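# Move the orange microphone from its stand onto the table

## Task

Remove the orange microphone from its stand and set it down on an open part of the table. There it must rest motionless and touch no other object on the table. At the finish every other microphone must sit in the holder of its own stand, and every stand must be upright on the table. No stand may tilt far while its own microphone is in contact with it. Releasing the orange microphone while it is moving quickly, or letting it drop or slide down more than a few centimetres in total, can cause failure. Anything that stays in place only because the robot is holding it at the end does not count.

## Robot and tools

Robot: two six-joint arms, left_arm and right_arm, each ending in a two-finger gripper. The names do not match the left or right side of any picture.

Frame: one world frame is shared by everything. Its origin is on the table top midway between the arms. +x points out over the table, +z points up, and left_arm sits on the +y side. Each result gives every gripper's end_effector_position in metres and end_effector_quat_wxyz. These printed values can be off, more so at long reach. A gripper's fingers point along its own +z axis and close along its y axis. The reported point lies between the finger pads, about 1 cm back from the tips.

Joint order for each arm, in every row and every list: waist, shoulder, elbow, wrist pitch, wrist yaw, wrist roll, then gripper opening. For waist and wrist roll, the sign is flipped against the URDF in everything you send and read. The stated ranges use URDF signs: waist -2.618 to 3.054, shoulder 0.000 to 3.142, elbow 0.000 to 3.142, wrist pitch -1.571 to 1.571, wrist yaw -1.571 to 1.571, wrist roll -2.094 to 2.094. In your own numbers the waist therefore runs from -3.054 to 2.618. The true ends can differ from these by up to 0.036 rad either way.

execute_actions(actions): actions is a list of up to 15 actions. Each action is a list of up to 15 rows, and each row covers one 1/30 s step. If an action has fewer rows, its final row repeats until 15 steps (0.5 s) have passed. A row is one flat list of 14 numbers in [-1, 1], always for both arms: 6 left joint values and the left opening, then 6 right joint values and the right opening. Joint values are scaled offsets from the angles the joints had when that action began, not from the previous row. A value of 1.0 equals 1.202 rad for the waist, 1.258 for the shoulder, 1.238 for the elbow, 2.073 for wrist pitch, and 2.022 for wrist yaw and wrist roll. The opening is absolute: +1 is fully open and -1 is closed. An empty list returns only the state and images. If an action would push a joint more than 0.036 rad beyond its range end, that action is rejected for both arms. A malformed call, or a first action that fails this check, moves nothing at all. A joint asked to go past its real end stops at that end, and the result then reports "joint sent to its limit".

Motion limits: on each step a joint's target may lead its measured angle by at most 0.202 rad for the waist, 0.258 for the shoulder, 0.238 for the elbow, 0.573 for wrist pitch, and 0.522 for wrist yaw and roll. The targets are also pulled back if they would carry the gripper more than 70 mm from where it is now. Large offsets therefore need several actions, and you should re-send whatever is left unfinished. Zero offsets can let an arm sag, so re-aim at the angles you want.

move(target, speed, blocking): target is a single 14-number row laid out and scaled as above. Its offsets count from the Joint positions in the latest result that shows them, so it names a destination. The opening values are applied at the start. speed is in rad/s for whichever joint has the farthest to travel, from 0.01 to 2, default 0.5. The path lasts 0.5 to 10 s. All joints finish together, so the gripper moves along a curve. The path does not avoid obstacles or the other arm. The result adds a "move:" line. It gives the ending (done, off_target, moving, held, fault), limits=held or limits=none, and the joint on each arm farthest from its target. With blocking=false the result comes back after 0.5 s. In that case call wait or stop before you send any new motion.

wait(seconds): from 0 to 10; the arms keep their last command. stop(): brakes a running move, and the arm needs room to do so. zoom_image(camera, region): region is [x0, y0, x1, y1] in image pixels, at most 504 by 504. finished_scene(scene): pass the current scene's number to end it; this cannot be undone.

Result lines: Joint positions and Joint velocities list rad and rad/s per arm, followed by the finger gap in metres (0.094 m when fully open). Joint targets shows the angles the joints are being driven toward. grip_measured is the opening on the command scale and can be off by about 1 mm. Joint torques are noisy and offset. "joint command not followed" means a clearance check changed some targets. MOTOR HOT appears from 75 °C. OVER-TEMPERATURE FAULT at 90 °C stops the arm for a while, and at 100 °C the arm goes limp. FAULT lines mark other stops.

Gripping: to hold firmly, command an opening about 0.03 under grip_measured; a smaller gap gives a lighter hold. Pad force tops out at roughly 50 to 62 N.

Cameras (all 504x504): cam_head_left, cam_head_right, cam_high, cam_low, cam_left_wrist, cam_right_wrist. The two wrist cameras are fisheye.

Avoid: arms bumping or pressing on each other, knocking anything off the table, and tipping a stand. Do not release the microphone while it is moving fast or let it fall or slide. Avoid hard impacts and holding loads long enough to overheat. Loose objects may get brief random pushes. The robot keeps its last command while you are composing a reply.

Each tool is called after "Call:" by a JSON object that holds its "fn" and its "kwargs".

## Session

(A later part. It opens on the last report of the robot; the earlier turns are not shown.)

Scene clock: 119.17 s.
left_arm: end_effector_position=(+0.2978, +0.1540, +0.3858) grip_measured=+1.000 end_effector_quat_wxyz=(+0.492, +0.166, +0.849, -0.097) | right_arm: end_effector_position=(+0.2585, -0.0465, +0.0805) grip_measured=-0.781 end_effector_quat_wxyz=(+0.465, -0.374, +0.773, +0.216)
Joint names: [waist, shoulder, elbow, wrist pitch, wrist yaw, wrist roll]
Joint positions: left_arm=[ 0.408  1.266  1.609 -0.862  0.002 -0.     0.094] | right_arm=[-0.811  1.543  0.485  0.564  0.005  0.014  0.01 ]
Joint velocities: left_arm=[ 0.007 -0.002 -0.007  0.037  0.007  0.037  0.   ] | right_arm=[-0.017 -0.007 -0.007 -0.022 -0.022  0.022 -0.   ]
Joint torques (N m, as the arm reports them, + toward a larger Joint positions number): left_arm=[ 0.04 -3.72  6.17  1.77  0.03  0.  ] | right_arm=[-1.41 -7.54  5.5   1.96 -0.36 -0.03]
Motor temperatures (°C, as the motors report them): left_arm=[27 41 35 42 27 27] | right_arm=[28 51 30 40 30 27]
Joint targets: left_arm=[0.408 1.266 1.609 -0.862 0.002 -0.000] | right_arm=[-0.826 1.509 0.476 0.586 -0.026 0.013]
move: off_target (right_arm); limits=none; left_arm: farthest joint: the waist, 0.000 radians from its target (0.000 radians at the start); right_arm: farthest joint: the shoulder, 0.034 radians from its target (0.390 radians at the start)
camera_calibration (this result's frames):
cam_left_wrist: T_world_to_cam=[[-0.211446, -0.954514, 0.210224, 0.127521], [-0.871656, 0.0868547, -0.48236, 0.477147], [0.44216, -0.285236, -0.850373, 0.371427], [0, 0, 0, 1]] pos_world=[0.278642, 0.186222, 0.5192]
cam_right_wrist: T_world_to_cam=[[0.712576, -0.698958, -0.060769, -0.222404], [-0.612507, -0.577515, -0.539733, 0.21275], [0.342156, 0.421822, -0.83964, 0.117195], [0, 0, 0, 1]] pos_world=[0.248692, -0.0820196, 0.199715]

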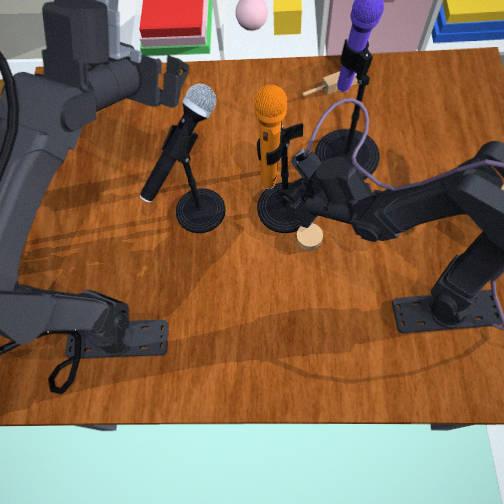

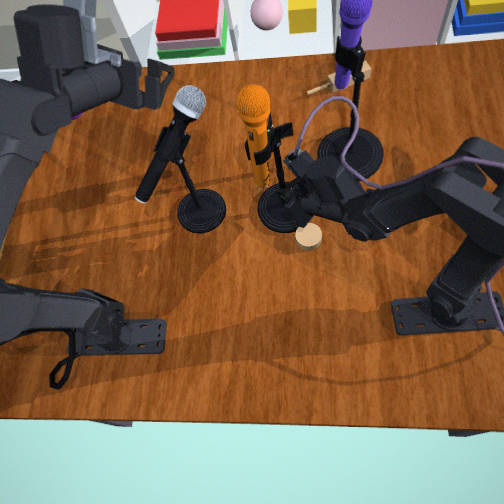

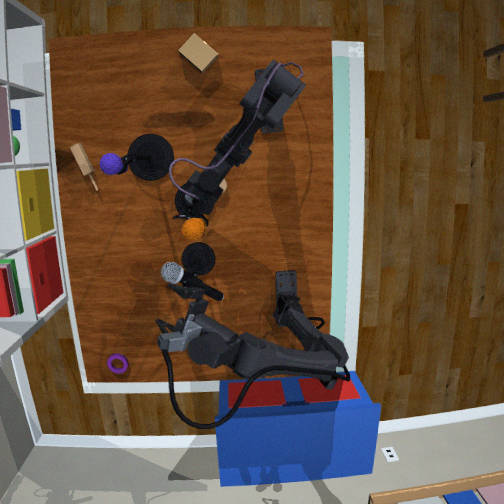

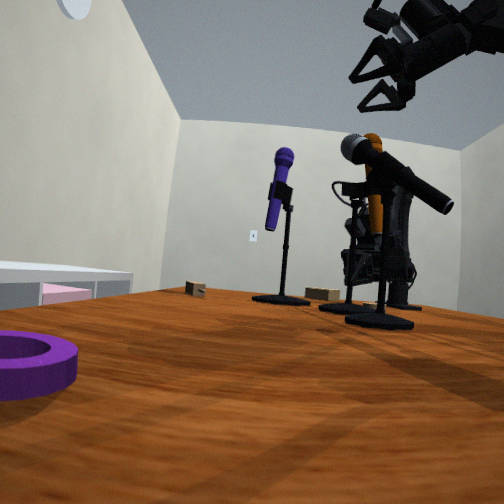

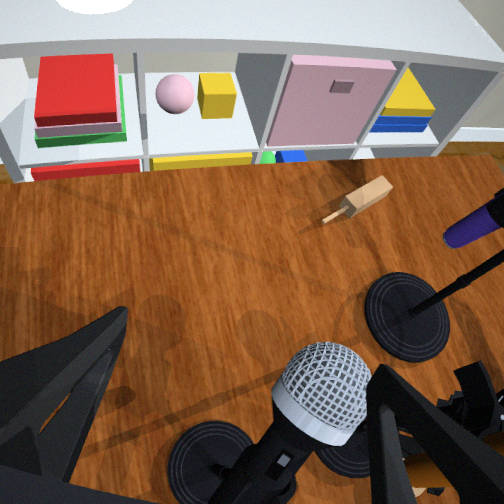

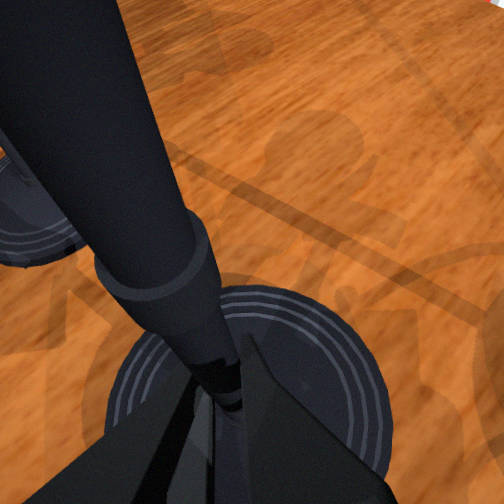

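Call:
{"fn": "move", "kwargs": {"target": [0,-0.29,-0.2,0.24,0,0,1,0,0,0,0,0,0,1], "speed": 0.8}}

Call:
{"fn": "move", "kwargs": {"target": [0.41,0,0,0,0,0,1,0,-0.43,-0.15,-0.17,0,0,1], "speed": 0.6}}

Call:
{"fn": "move", "kwargs": {"target": [0,0,-0.33,0,0,0,1,0.04,0,0.8,-0.79,0,0.77,1], "speed": 1}}

Call:
{"fn": "move", "kwargs": {"target": [0,0,0,0,0,0,1,0,0.5,0.59,0,0,0,1], "speed": 0.6}}

Scene clock: 127.07 s.
left_arm: end_effector_position=(+0.2345, +0.1796, +0.5117) grip_measured=+1.000 end_effector_quat_wxyz=(+0.724, +0.130, +0.663, -0.141) | right_arm: end_effector_position=(+0.2589, -0.0463, +0.0813) grip_measured=+0.999 end_effector_quat_wxyz=(+0.467, -0.374, +0.772, +0.216)
Joint names: [waist, shoulder, elbow, wrist pitch, wrist yaw, wrist roll]
Joint positions: left_arm=[ 0.408  0.912  1.372 -0.372  0.002 -0.     0.094] | right_arm=[-0.811  1.543  0.485  0.567  0.006  0.014  0.094]
Joint velocities: left_arm=[ 0.007 -0.002  0.017 -0.007 -0.066 -0.051  0.   ] | right_arm=[-0.012 -0.002 -0.002 -0.007 -0.037 -0.022 -0.   ]
Joint torques (N m, as the arm reports them, + toward a larger Joint positions number): left_arm=[ 0.02 -1.14  4.95  1.92  0.02  0.  ] | right_arm=[-0.06 -5.11  6.2   1.71 -0.01 -0.01]
Motor temperatures (°C, as the motors report them): left_arm=[27 38 34 41 27 27] | right_arm=[28 47 30 40 30 27]
Joint targets: left_arm=[0.408 0.902 1.361 -0.364 0.002 -0.000] | right_arm=[-0.811 1.543 0.485 0.563 0.005 0.014]
move: done; limits=none; left_arm: farthest joint: the shoulder, 0.010 radians from its target (0.365 radians at the start); right_arm: farthest joint: the wrist pitch, 0.003 radians from its target (0.000 radians at the start)
camera_calibration (this result's frames):
cam_left_wrist: T_world_to_cam=[[-0.349592, -0.898632, 0.265039, 0.106434], [-0.476824, -0.0728585, -0.875974, 0.617933], [0.806489, -0.43261, -0.403019, 0.225902], [0, 0, 0, 1]] pos_world=[0.149666, 0.238394, 0.604126]
cam_right_wrist: T_world_to_cam=[[0.711901, -0.699632, -0.0609332, -0.222356], [-0.611807, -0.57525, -0.542936, 0.213783], [0.344803, 0.423796, -0.837561, 0.116889], [0, 0, 0, 1]] pos_world=[0.248785, -0.0821258, 0.200424]

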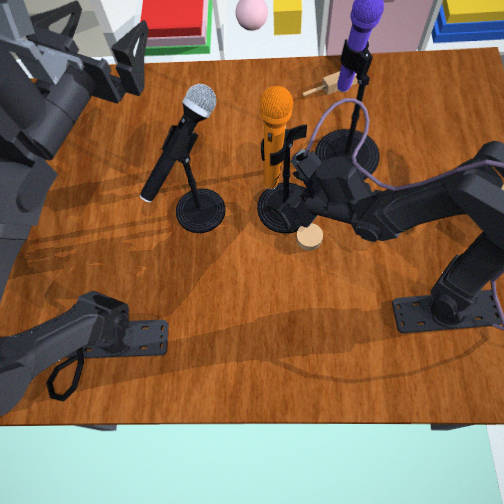

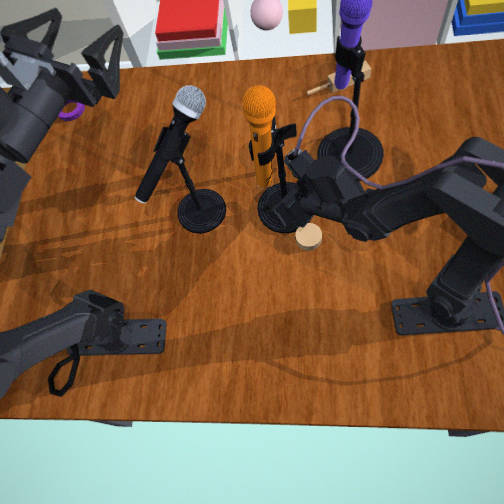

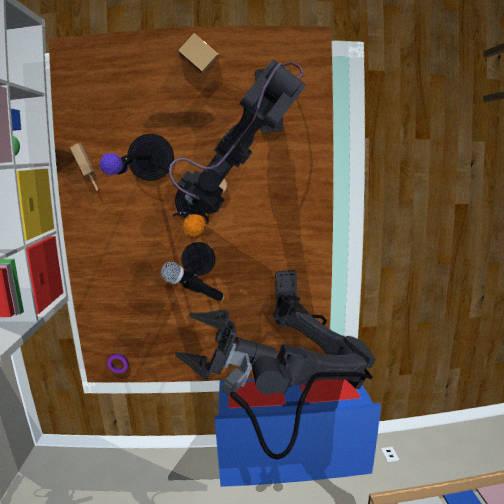

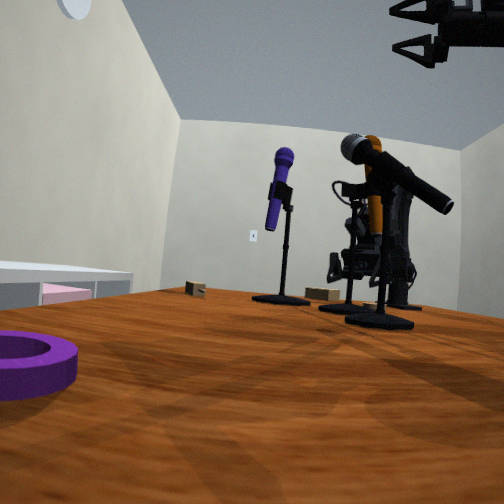

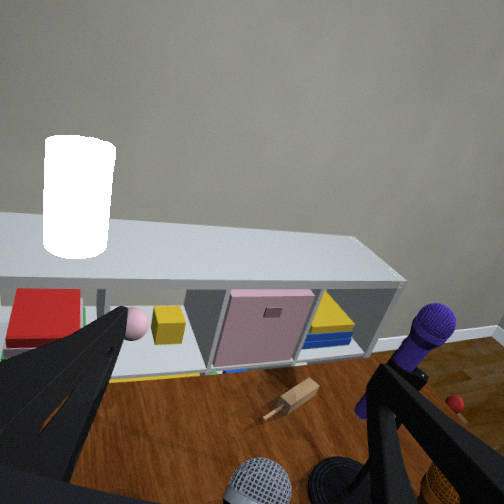

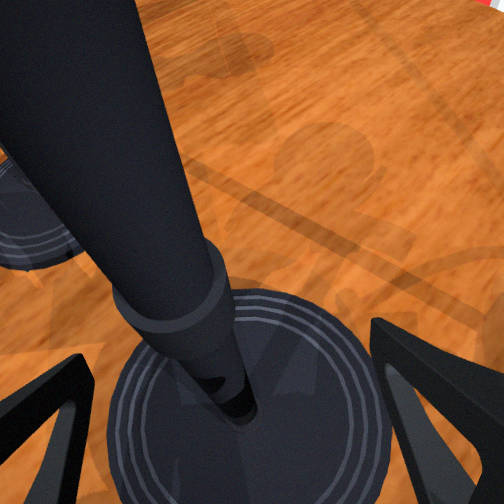

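Scene clock: 128.70 s.
left_arm: end_effector_position=(+0.1508, +0.0634, +0.5117) grip_measured=+1.000 end_effector_quat_wxyz=(+0.669, +0.285, +0.612, -0.311) | right_arm: end_effector_position=(+0.2117, -0.1047, +0.1183) grip_measured=+0.999 end_effector_quat_wxyz=(+0.476, -0.371, +0.766, +0.220)
Joint names: [waist, shoulder, elbow, wrist pitch, wrist yaw, wrist roll]
Joint positions: left_arm=[ 0.892  0.912  1.372 -0.372  0.001 -0.     0.094] | right_arm=[-0.811  1.021  0.314  0.24   0.006  0.014  0.094]
Joint velocities: left_arm=[ 0.022 -0.007 -0.012 -0.022  0.051  0.007  0.   ] | right_arm=[-0.007 -0.012 -0.002 -0.037  0.066  0.051 -0.001]
Joint torques (N m, as the arm reports them, + toward a larger Joint positions number): left_arm=[ 0.73 -0.3   5.81  1.85  0.03  0.  ] | right_arm=[-0.05 -3.31  6.35  1.53  0.01 -0.01]
Motor temperatures (°C, as the motors report them): left_arm=[27 38 34 41 27 27] | right_arm=[28 46 30 40 30 27]
Joint targets: left_arm=[0.901 0.912 1.372 -0.372 0.002 -0.000] | right_arm=[-0.811 1.002 0.300 0.215 0.006 0.014]
move: off_target (right_arm); limits=none; left_arm: farthest joint: the waist, 0.009 radians from its target (0.493 radians at the start); right_arm: farthest joint: the wrist pitch, 0.025 radians from its target (0.353 radians at the start)
camera_calibration (this result's frames):
cam_left_wrist: T_world_to_cam=[[-0.727157, -0.633217, 0.265103, 0.0128793], [-0.456109, 0.157045, -0.875957, 0.551871], [0.513038, -0.757874, -0.403012, 0.307989], [0, 0, 0, 1]] pos_world=[0.103069, 0.154904, 0.604125]
cam_right_wrist: T_world_to_cam=[[0.712823, -0.69849, -0.0632064, -0.227185], [-0.603592, -0.565081, -0.562459, 0.172988], [0.357155, 0.439085, -0.824406, 0.18636], [0, 0, 0, 1]] pos_world=[0.199798, -0.142762, 0.236575]

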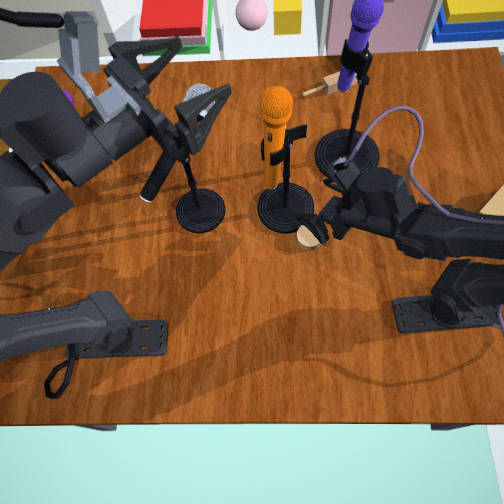

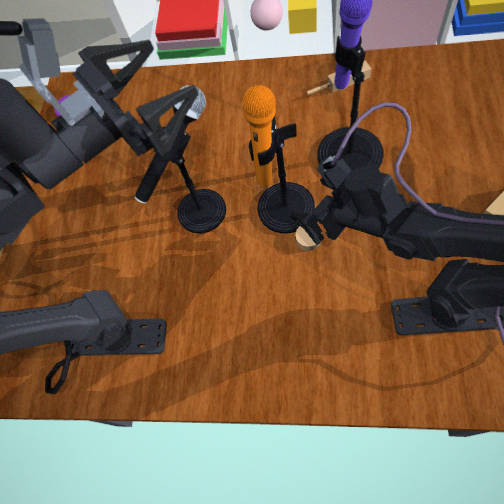

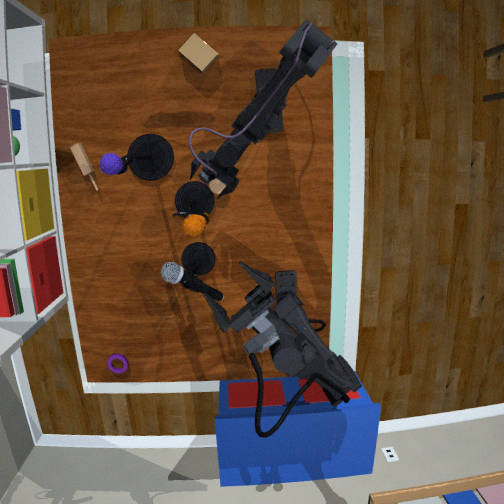

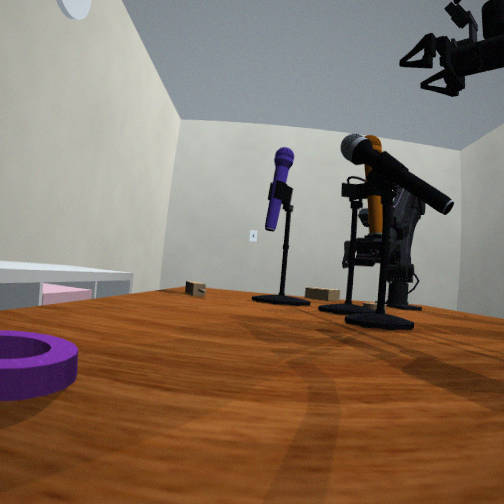

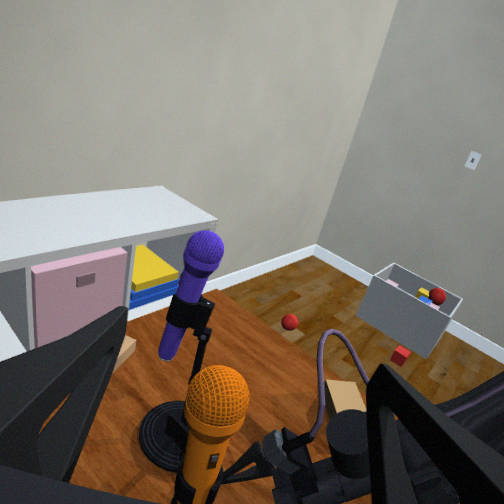

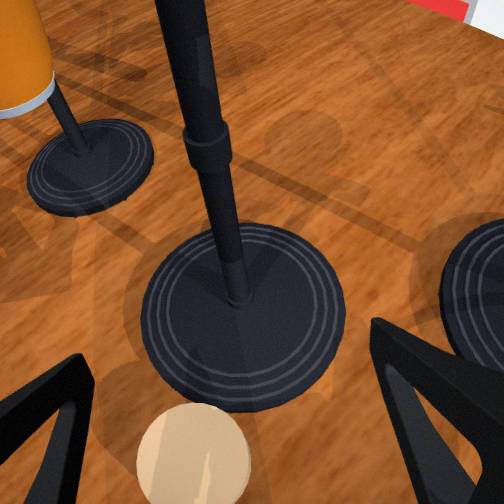

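Scene clock: 131.30 s.
left_arm: end_effector_position=(+0.1749, +0.0350, +0.3257) grip_measured=+1.000 end_effector_quat_wxyz=(+0.535, +0.340, +0.733, -0.248) | right_arm: end_effector_position=(+0.1452, -0.2007, +0.2434) grip_measured=+0.999 end_effector_quat_wxyz=(-0.213, +0.910, -0.346, +0.083)
Joint names: [waist, shoulder, elbow, wrist pitch, wrist yaw, wrist roll]
Joint positions: left_arm=[ 0.892  0.912  0.97  -0.368  0.001 -0.     0.094] | right_arm=[-0.77   1.021  1.287 -1.376  0.006  1.567  0.094]
Joint velocities: left_arm=[-0.002  0.022 -0.007  0.081  0.095  0.007  0.   ] | right_arm=[ 0.012 -0.002 -0.002 -0.007  0.022 -0.022 -0.002]
Joint torques (N m, as the arm reports them, + toward a larger Joint positions number): left_arm=[ 0.02 -1.53  6.44  1.84  0.02  0.  ] | right_arm=[ 0.62 -1.13  8.05  0.85  0.    0.04]
Motor temperatures (°C, as the motors report them): left_arm=[27 37 34 41 27 27] | right_arm=[28 44 30 39 30 27]
Joint targets: left_arm=[0.892 0.912 0.963 -0.372 0.001 -0.000] | right_arm=[-0.763 1.021 1.305 -1.398 0.006 1.571]
move: off_target (right_arm); limits=none; left_arm: farthest joint: the elbow, 0.006 radians from its target (0.408 radians at the start); right_arm: farthest joint: the wrist pitch, 0.022 radians from its target (1.637 radians at the start)
camera_calibration (this result's frames):
cam_left_wrist: T_world_to_cam=[[-0.66149, -0.710813, 0.239114, 0.0613805], [-0.654441, 0.391409, -0.64692, 0.356258], [0.366248, -0.584417, -0.724099, 0.32331], [0, 0, 0, 1]] pos_world=[0.155341, 0.0931355, 0.449902]
cam_right_wrist: T_world_to_cam=[[0.658812, 0.573594, 0.486781, -0.109674], [0.433698, -0.818284, 0.37725, -0.28123], [0.614713, -0.037421, -0.787862, 0.213411], [0, 0, 0, 1]] pos_world=[0.0630365, -0.159232, 0.327619]

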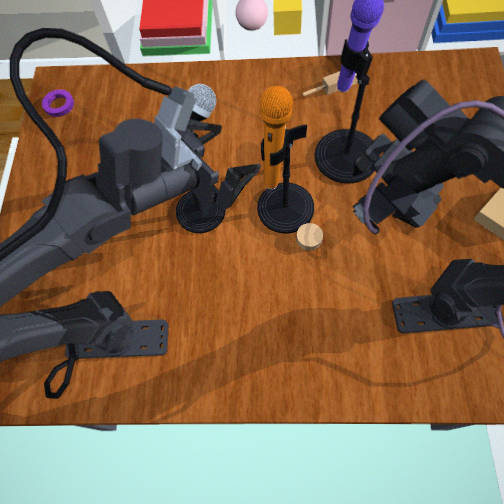

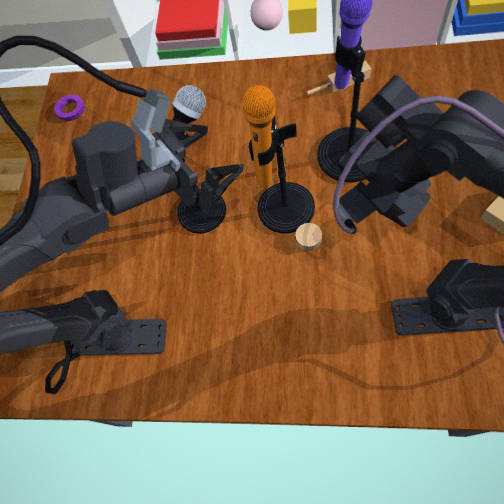

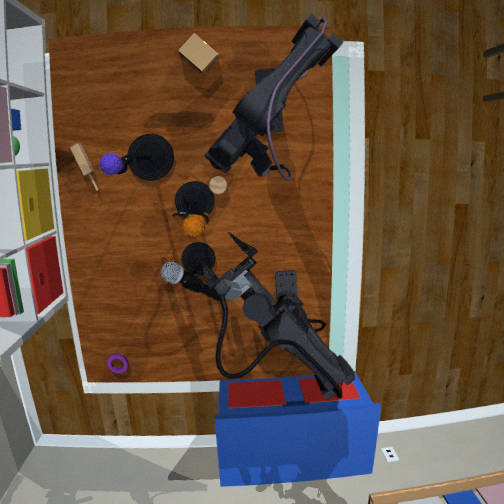

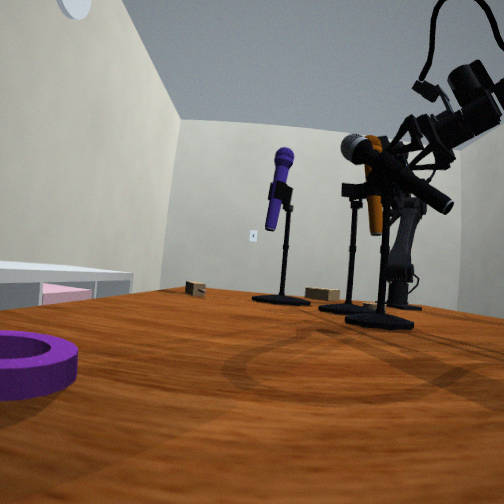

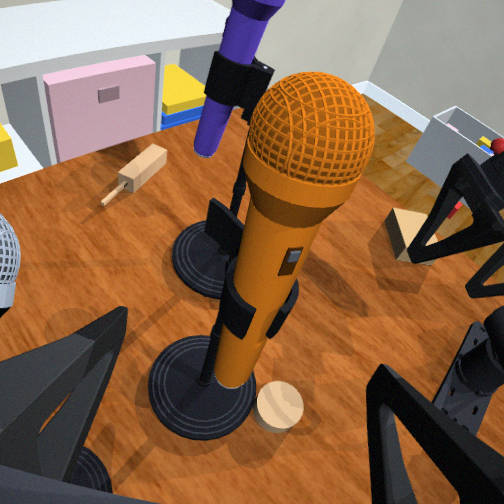

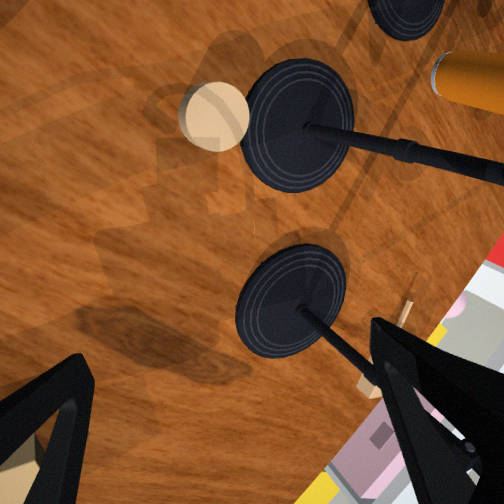

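Scene clock: 133.10 s.
left_arm: end_effector_position=(+0.1749, +0.0350, +0.3257) grip_measured=+1.000 end_effector_quat_wxyz=(+0.535, +0.340, +0.733, -0.248) | right_arm: end_effector_position=(+0.2556, -0.0749, +0.3133) grip_measured=+0.999 end_effector_quat_wxyz=(-0.259, +0.898, -0.341, +0.100)
Joint names: [waist, shoulder, elbow, wrist pitch, wrist yaw, wrist roll]
Joint positions: left_arm=[ 0.892  0.912  0.97  -0.368  0.001 -0.     0.094] | right_arm=[-0.77   1.642  1.997 -1.362  0.007  1.567  0.094]
Joint velocities: left_arm=[-0.007  0.002 -0.007 -0.007 -0.007  0.051  0.   ] | right_arm=[ 0.017  0.012 -0.012 -0.066 -0.037  0.037 -0.   ]
Joint torques (N m, as the arm reports them, + toward a larger Joint positions number): left_arm=[ 0.02 -1.51  7.01  1.88  0.03  0.  ] | right_arm=[-0.05 -5.59  8.09  1.07  0.   -0.01]
Motor temperatures (°C, as the motors report them): left_arm=[27 37 34 41 27 27] | right_arm=[28 43 30 39 30 27]
Joint targets: left_arm=[0.892 0.912 0.970 -0.368 0.001 -0.000] | right_arm=[-0.770 1.650 2.017 -1.376 0.006 1.566]
move: off_target (right_arm); limits=none; left_arm: farthest joint: the waist, 0.000 radians from its target (0.000 radians at the start); right_arm: farthest joint: the elbow, 0.021 radians from its target (0.730 radians at the start)
camera_calibration (this result's frames):
cam_left_wrist: T_world_to_cam=[[-0.66149, -0.710813, 0.239114, 0.0613805], [-0.654441, 0.391409, -0.64692, 0.356258], [0.366248, -0.584417, -0.724099, 0.32331], [0, 0, 0, 1]] pos_world=[0.155341, 0.0931355, 0.449902]
cam_right_wrist: T_world_to_cam=[[0.622757, 0.532512, 0.573241, -0.309491], [0.409018, -0.846145, 0.341678, -0.237197], [0.666992, 0.0216837, -0.744749, 0.182885], [0, 0, 0, 1]] pos_world=[0.167773, -0.0398609, 0.394661]

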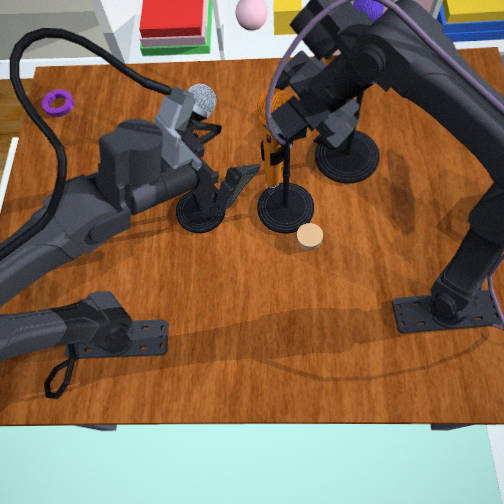

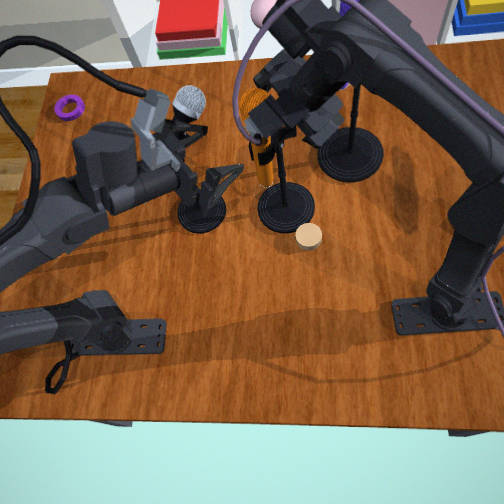

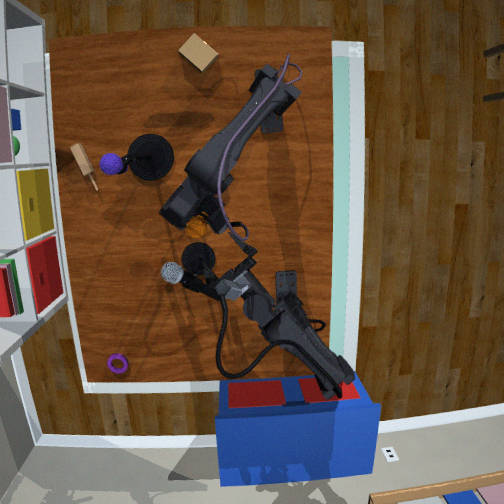

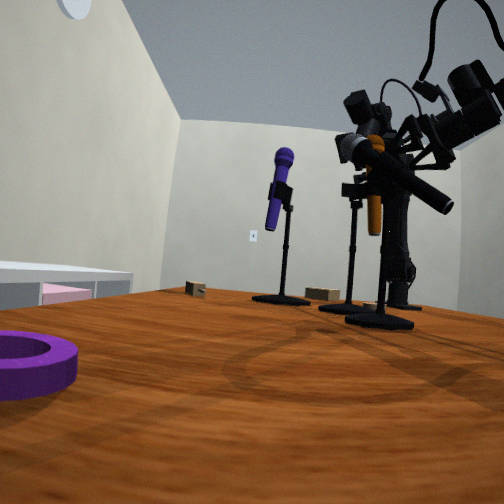

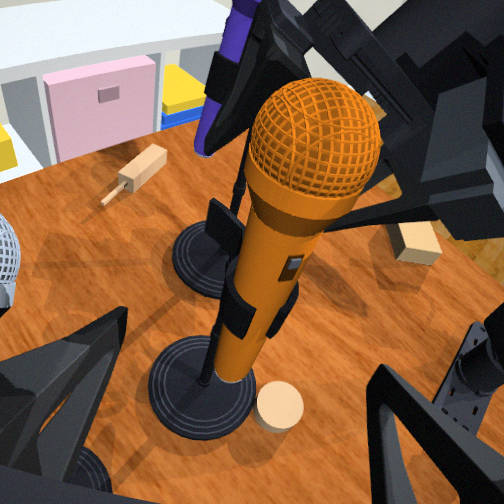

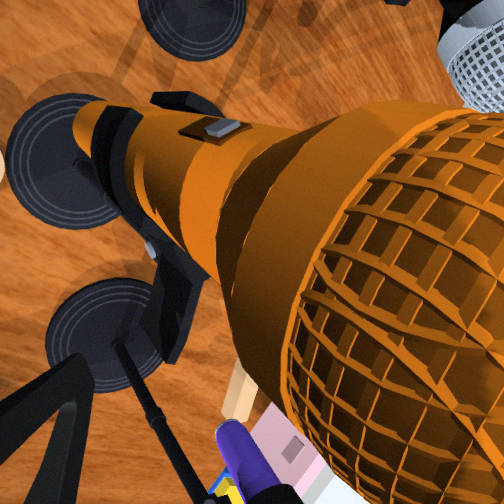

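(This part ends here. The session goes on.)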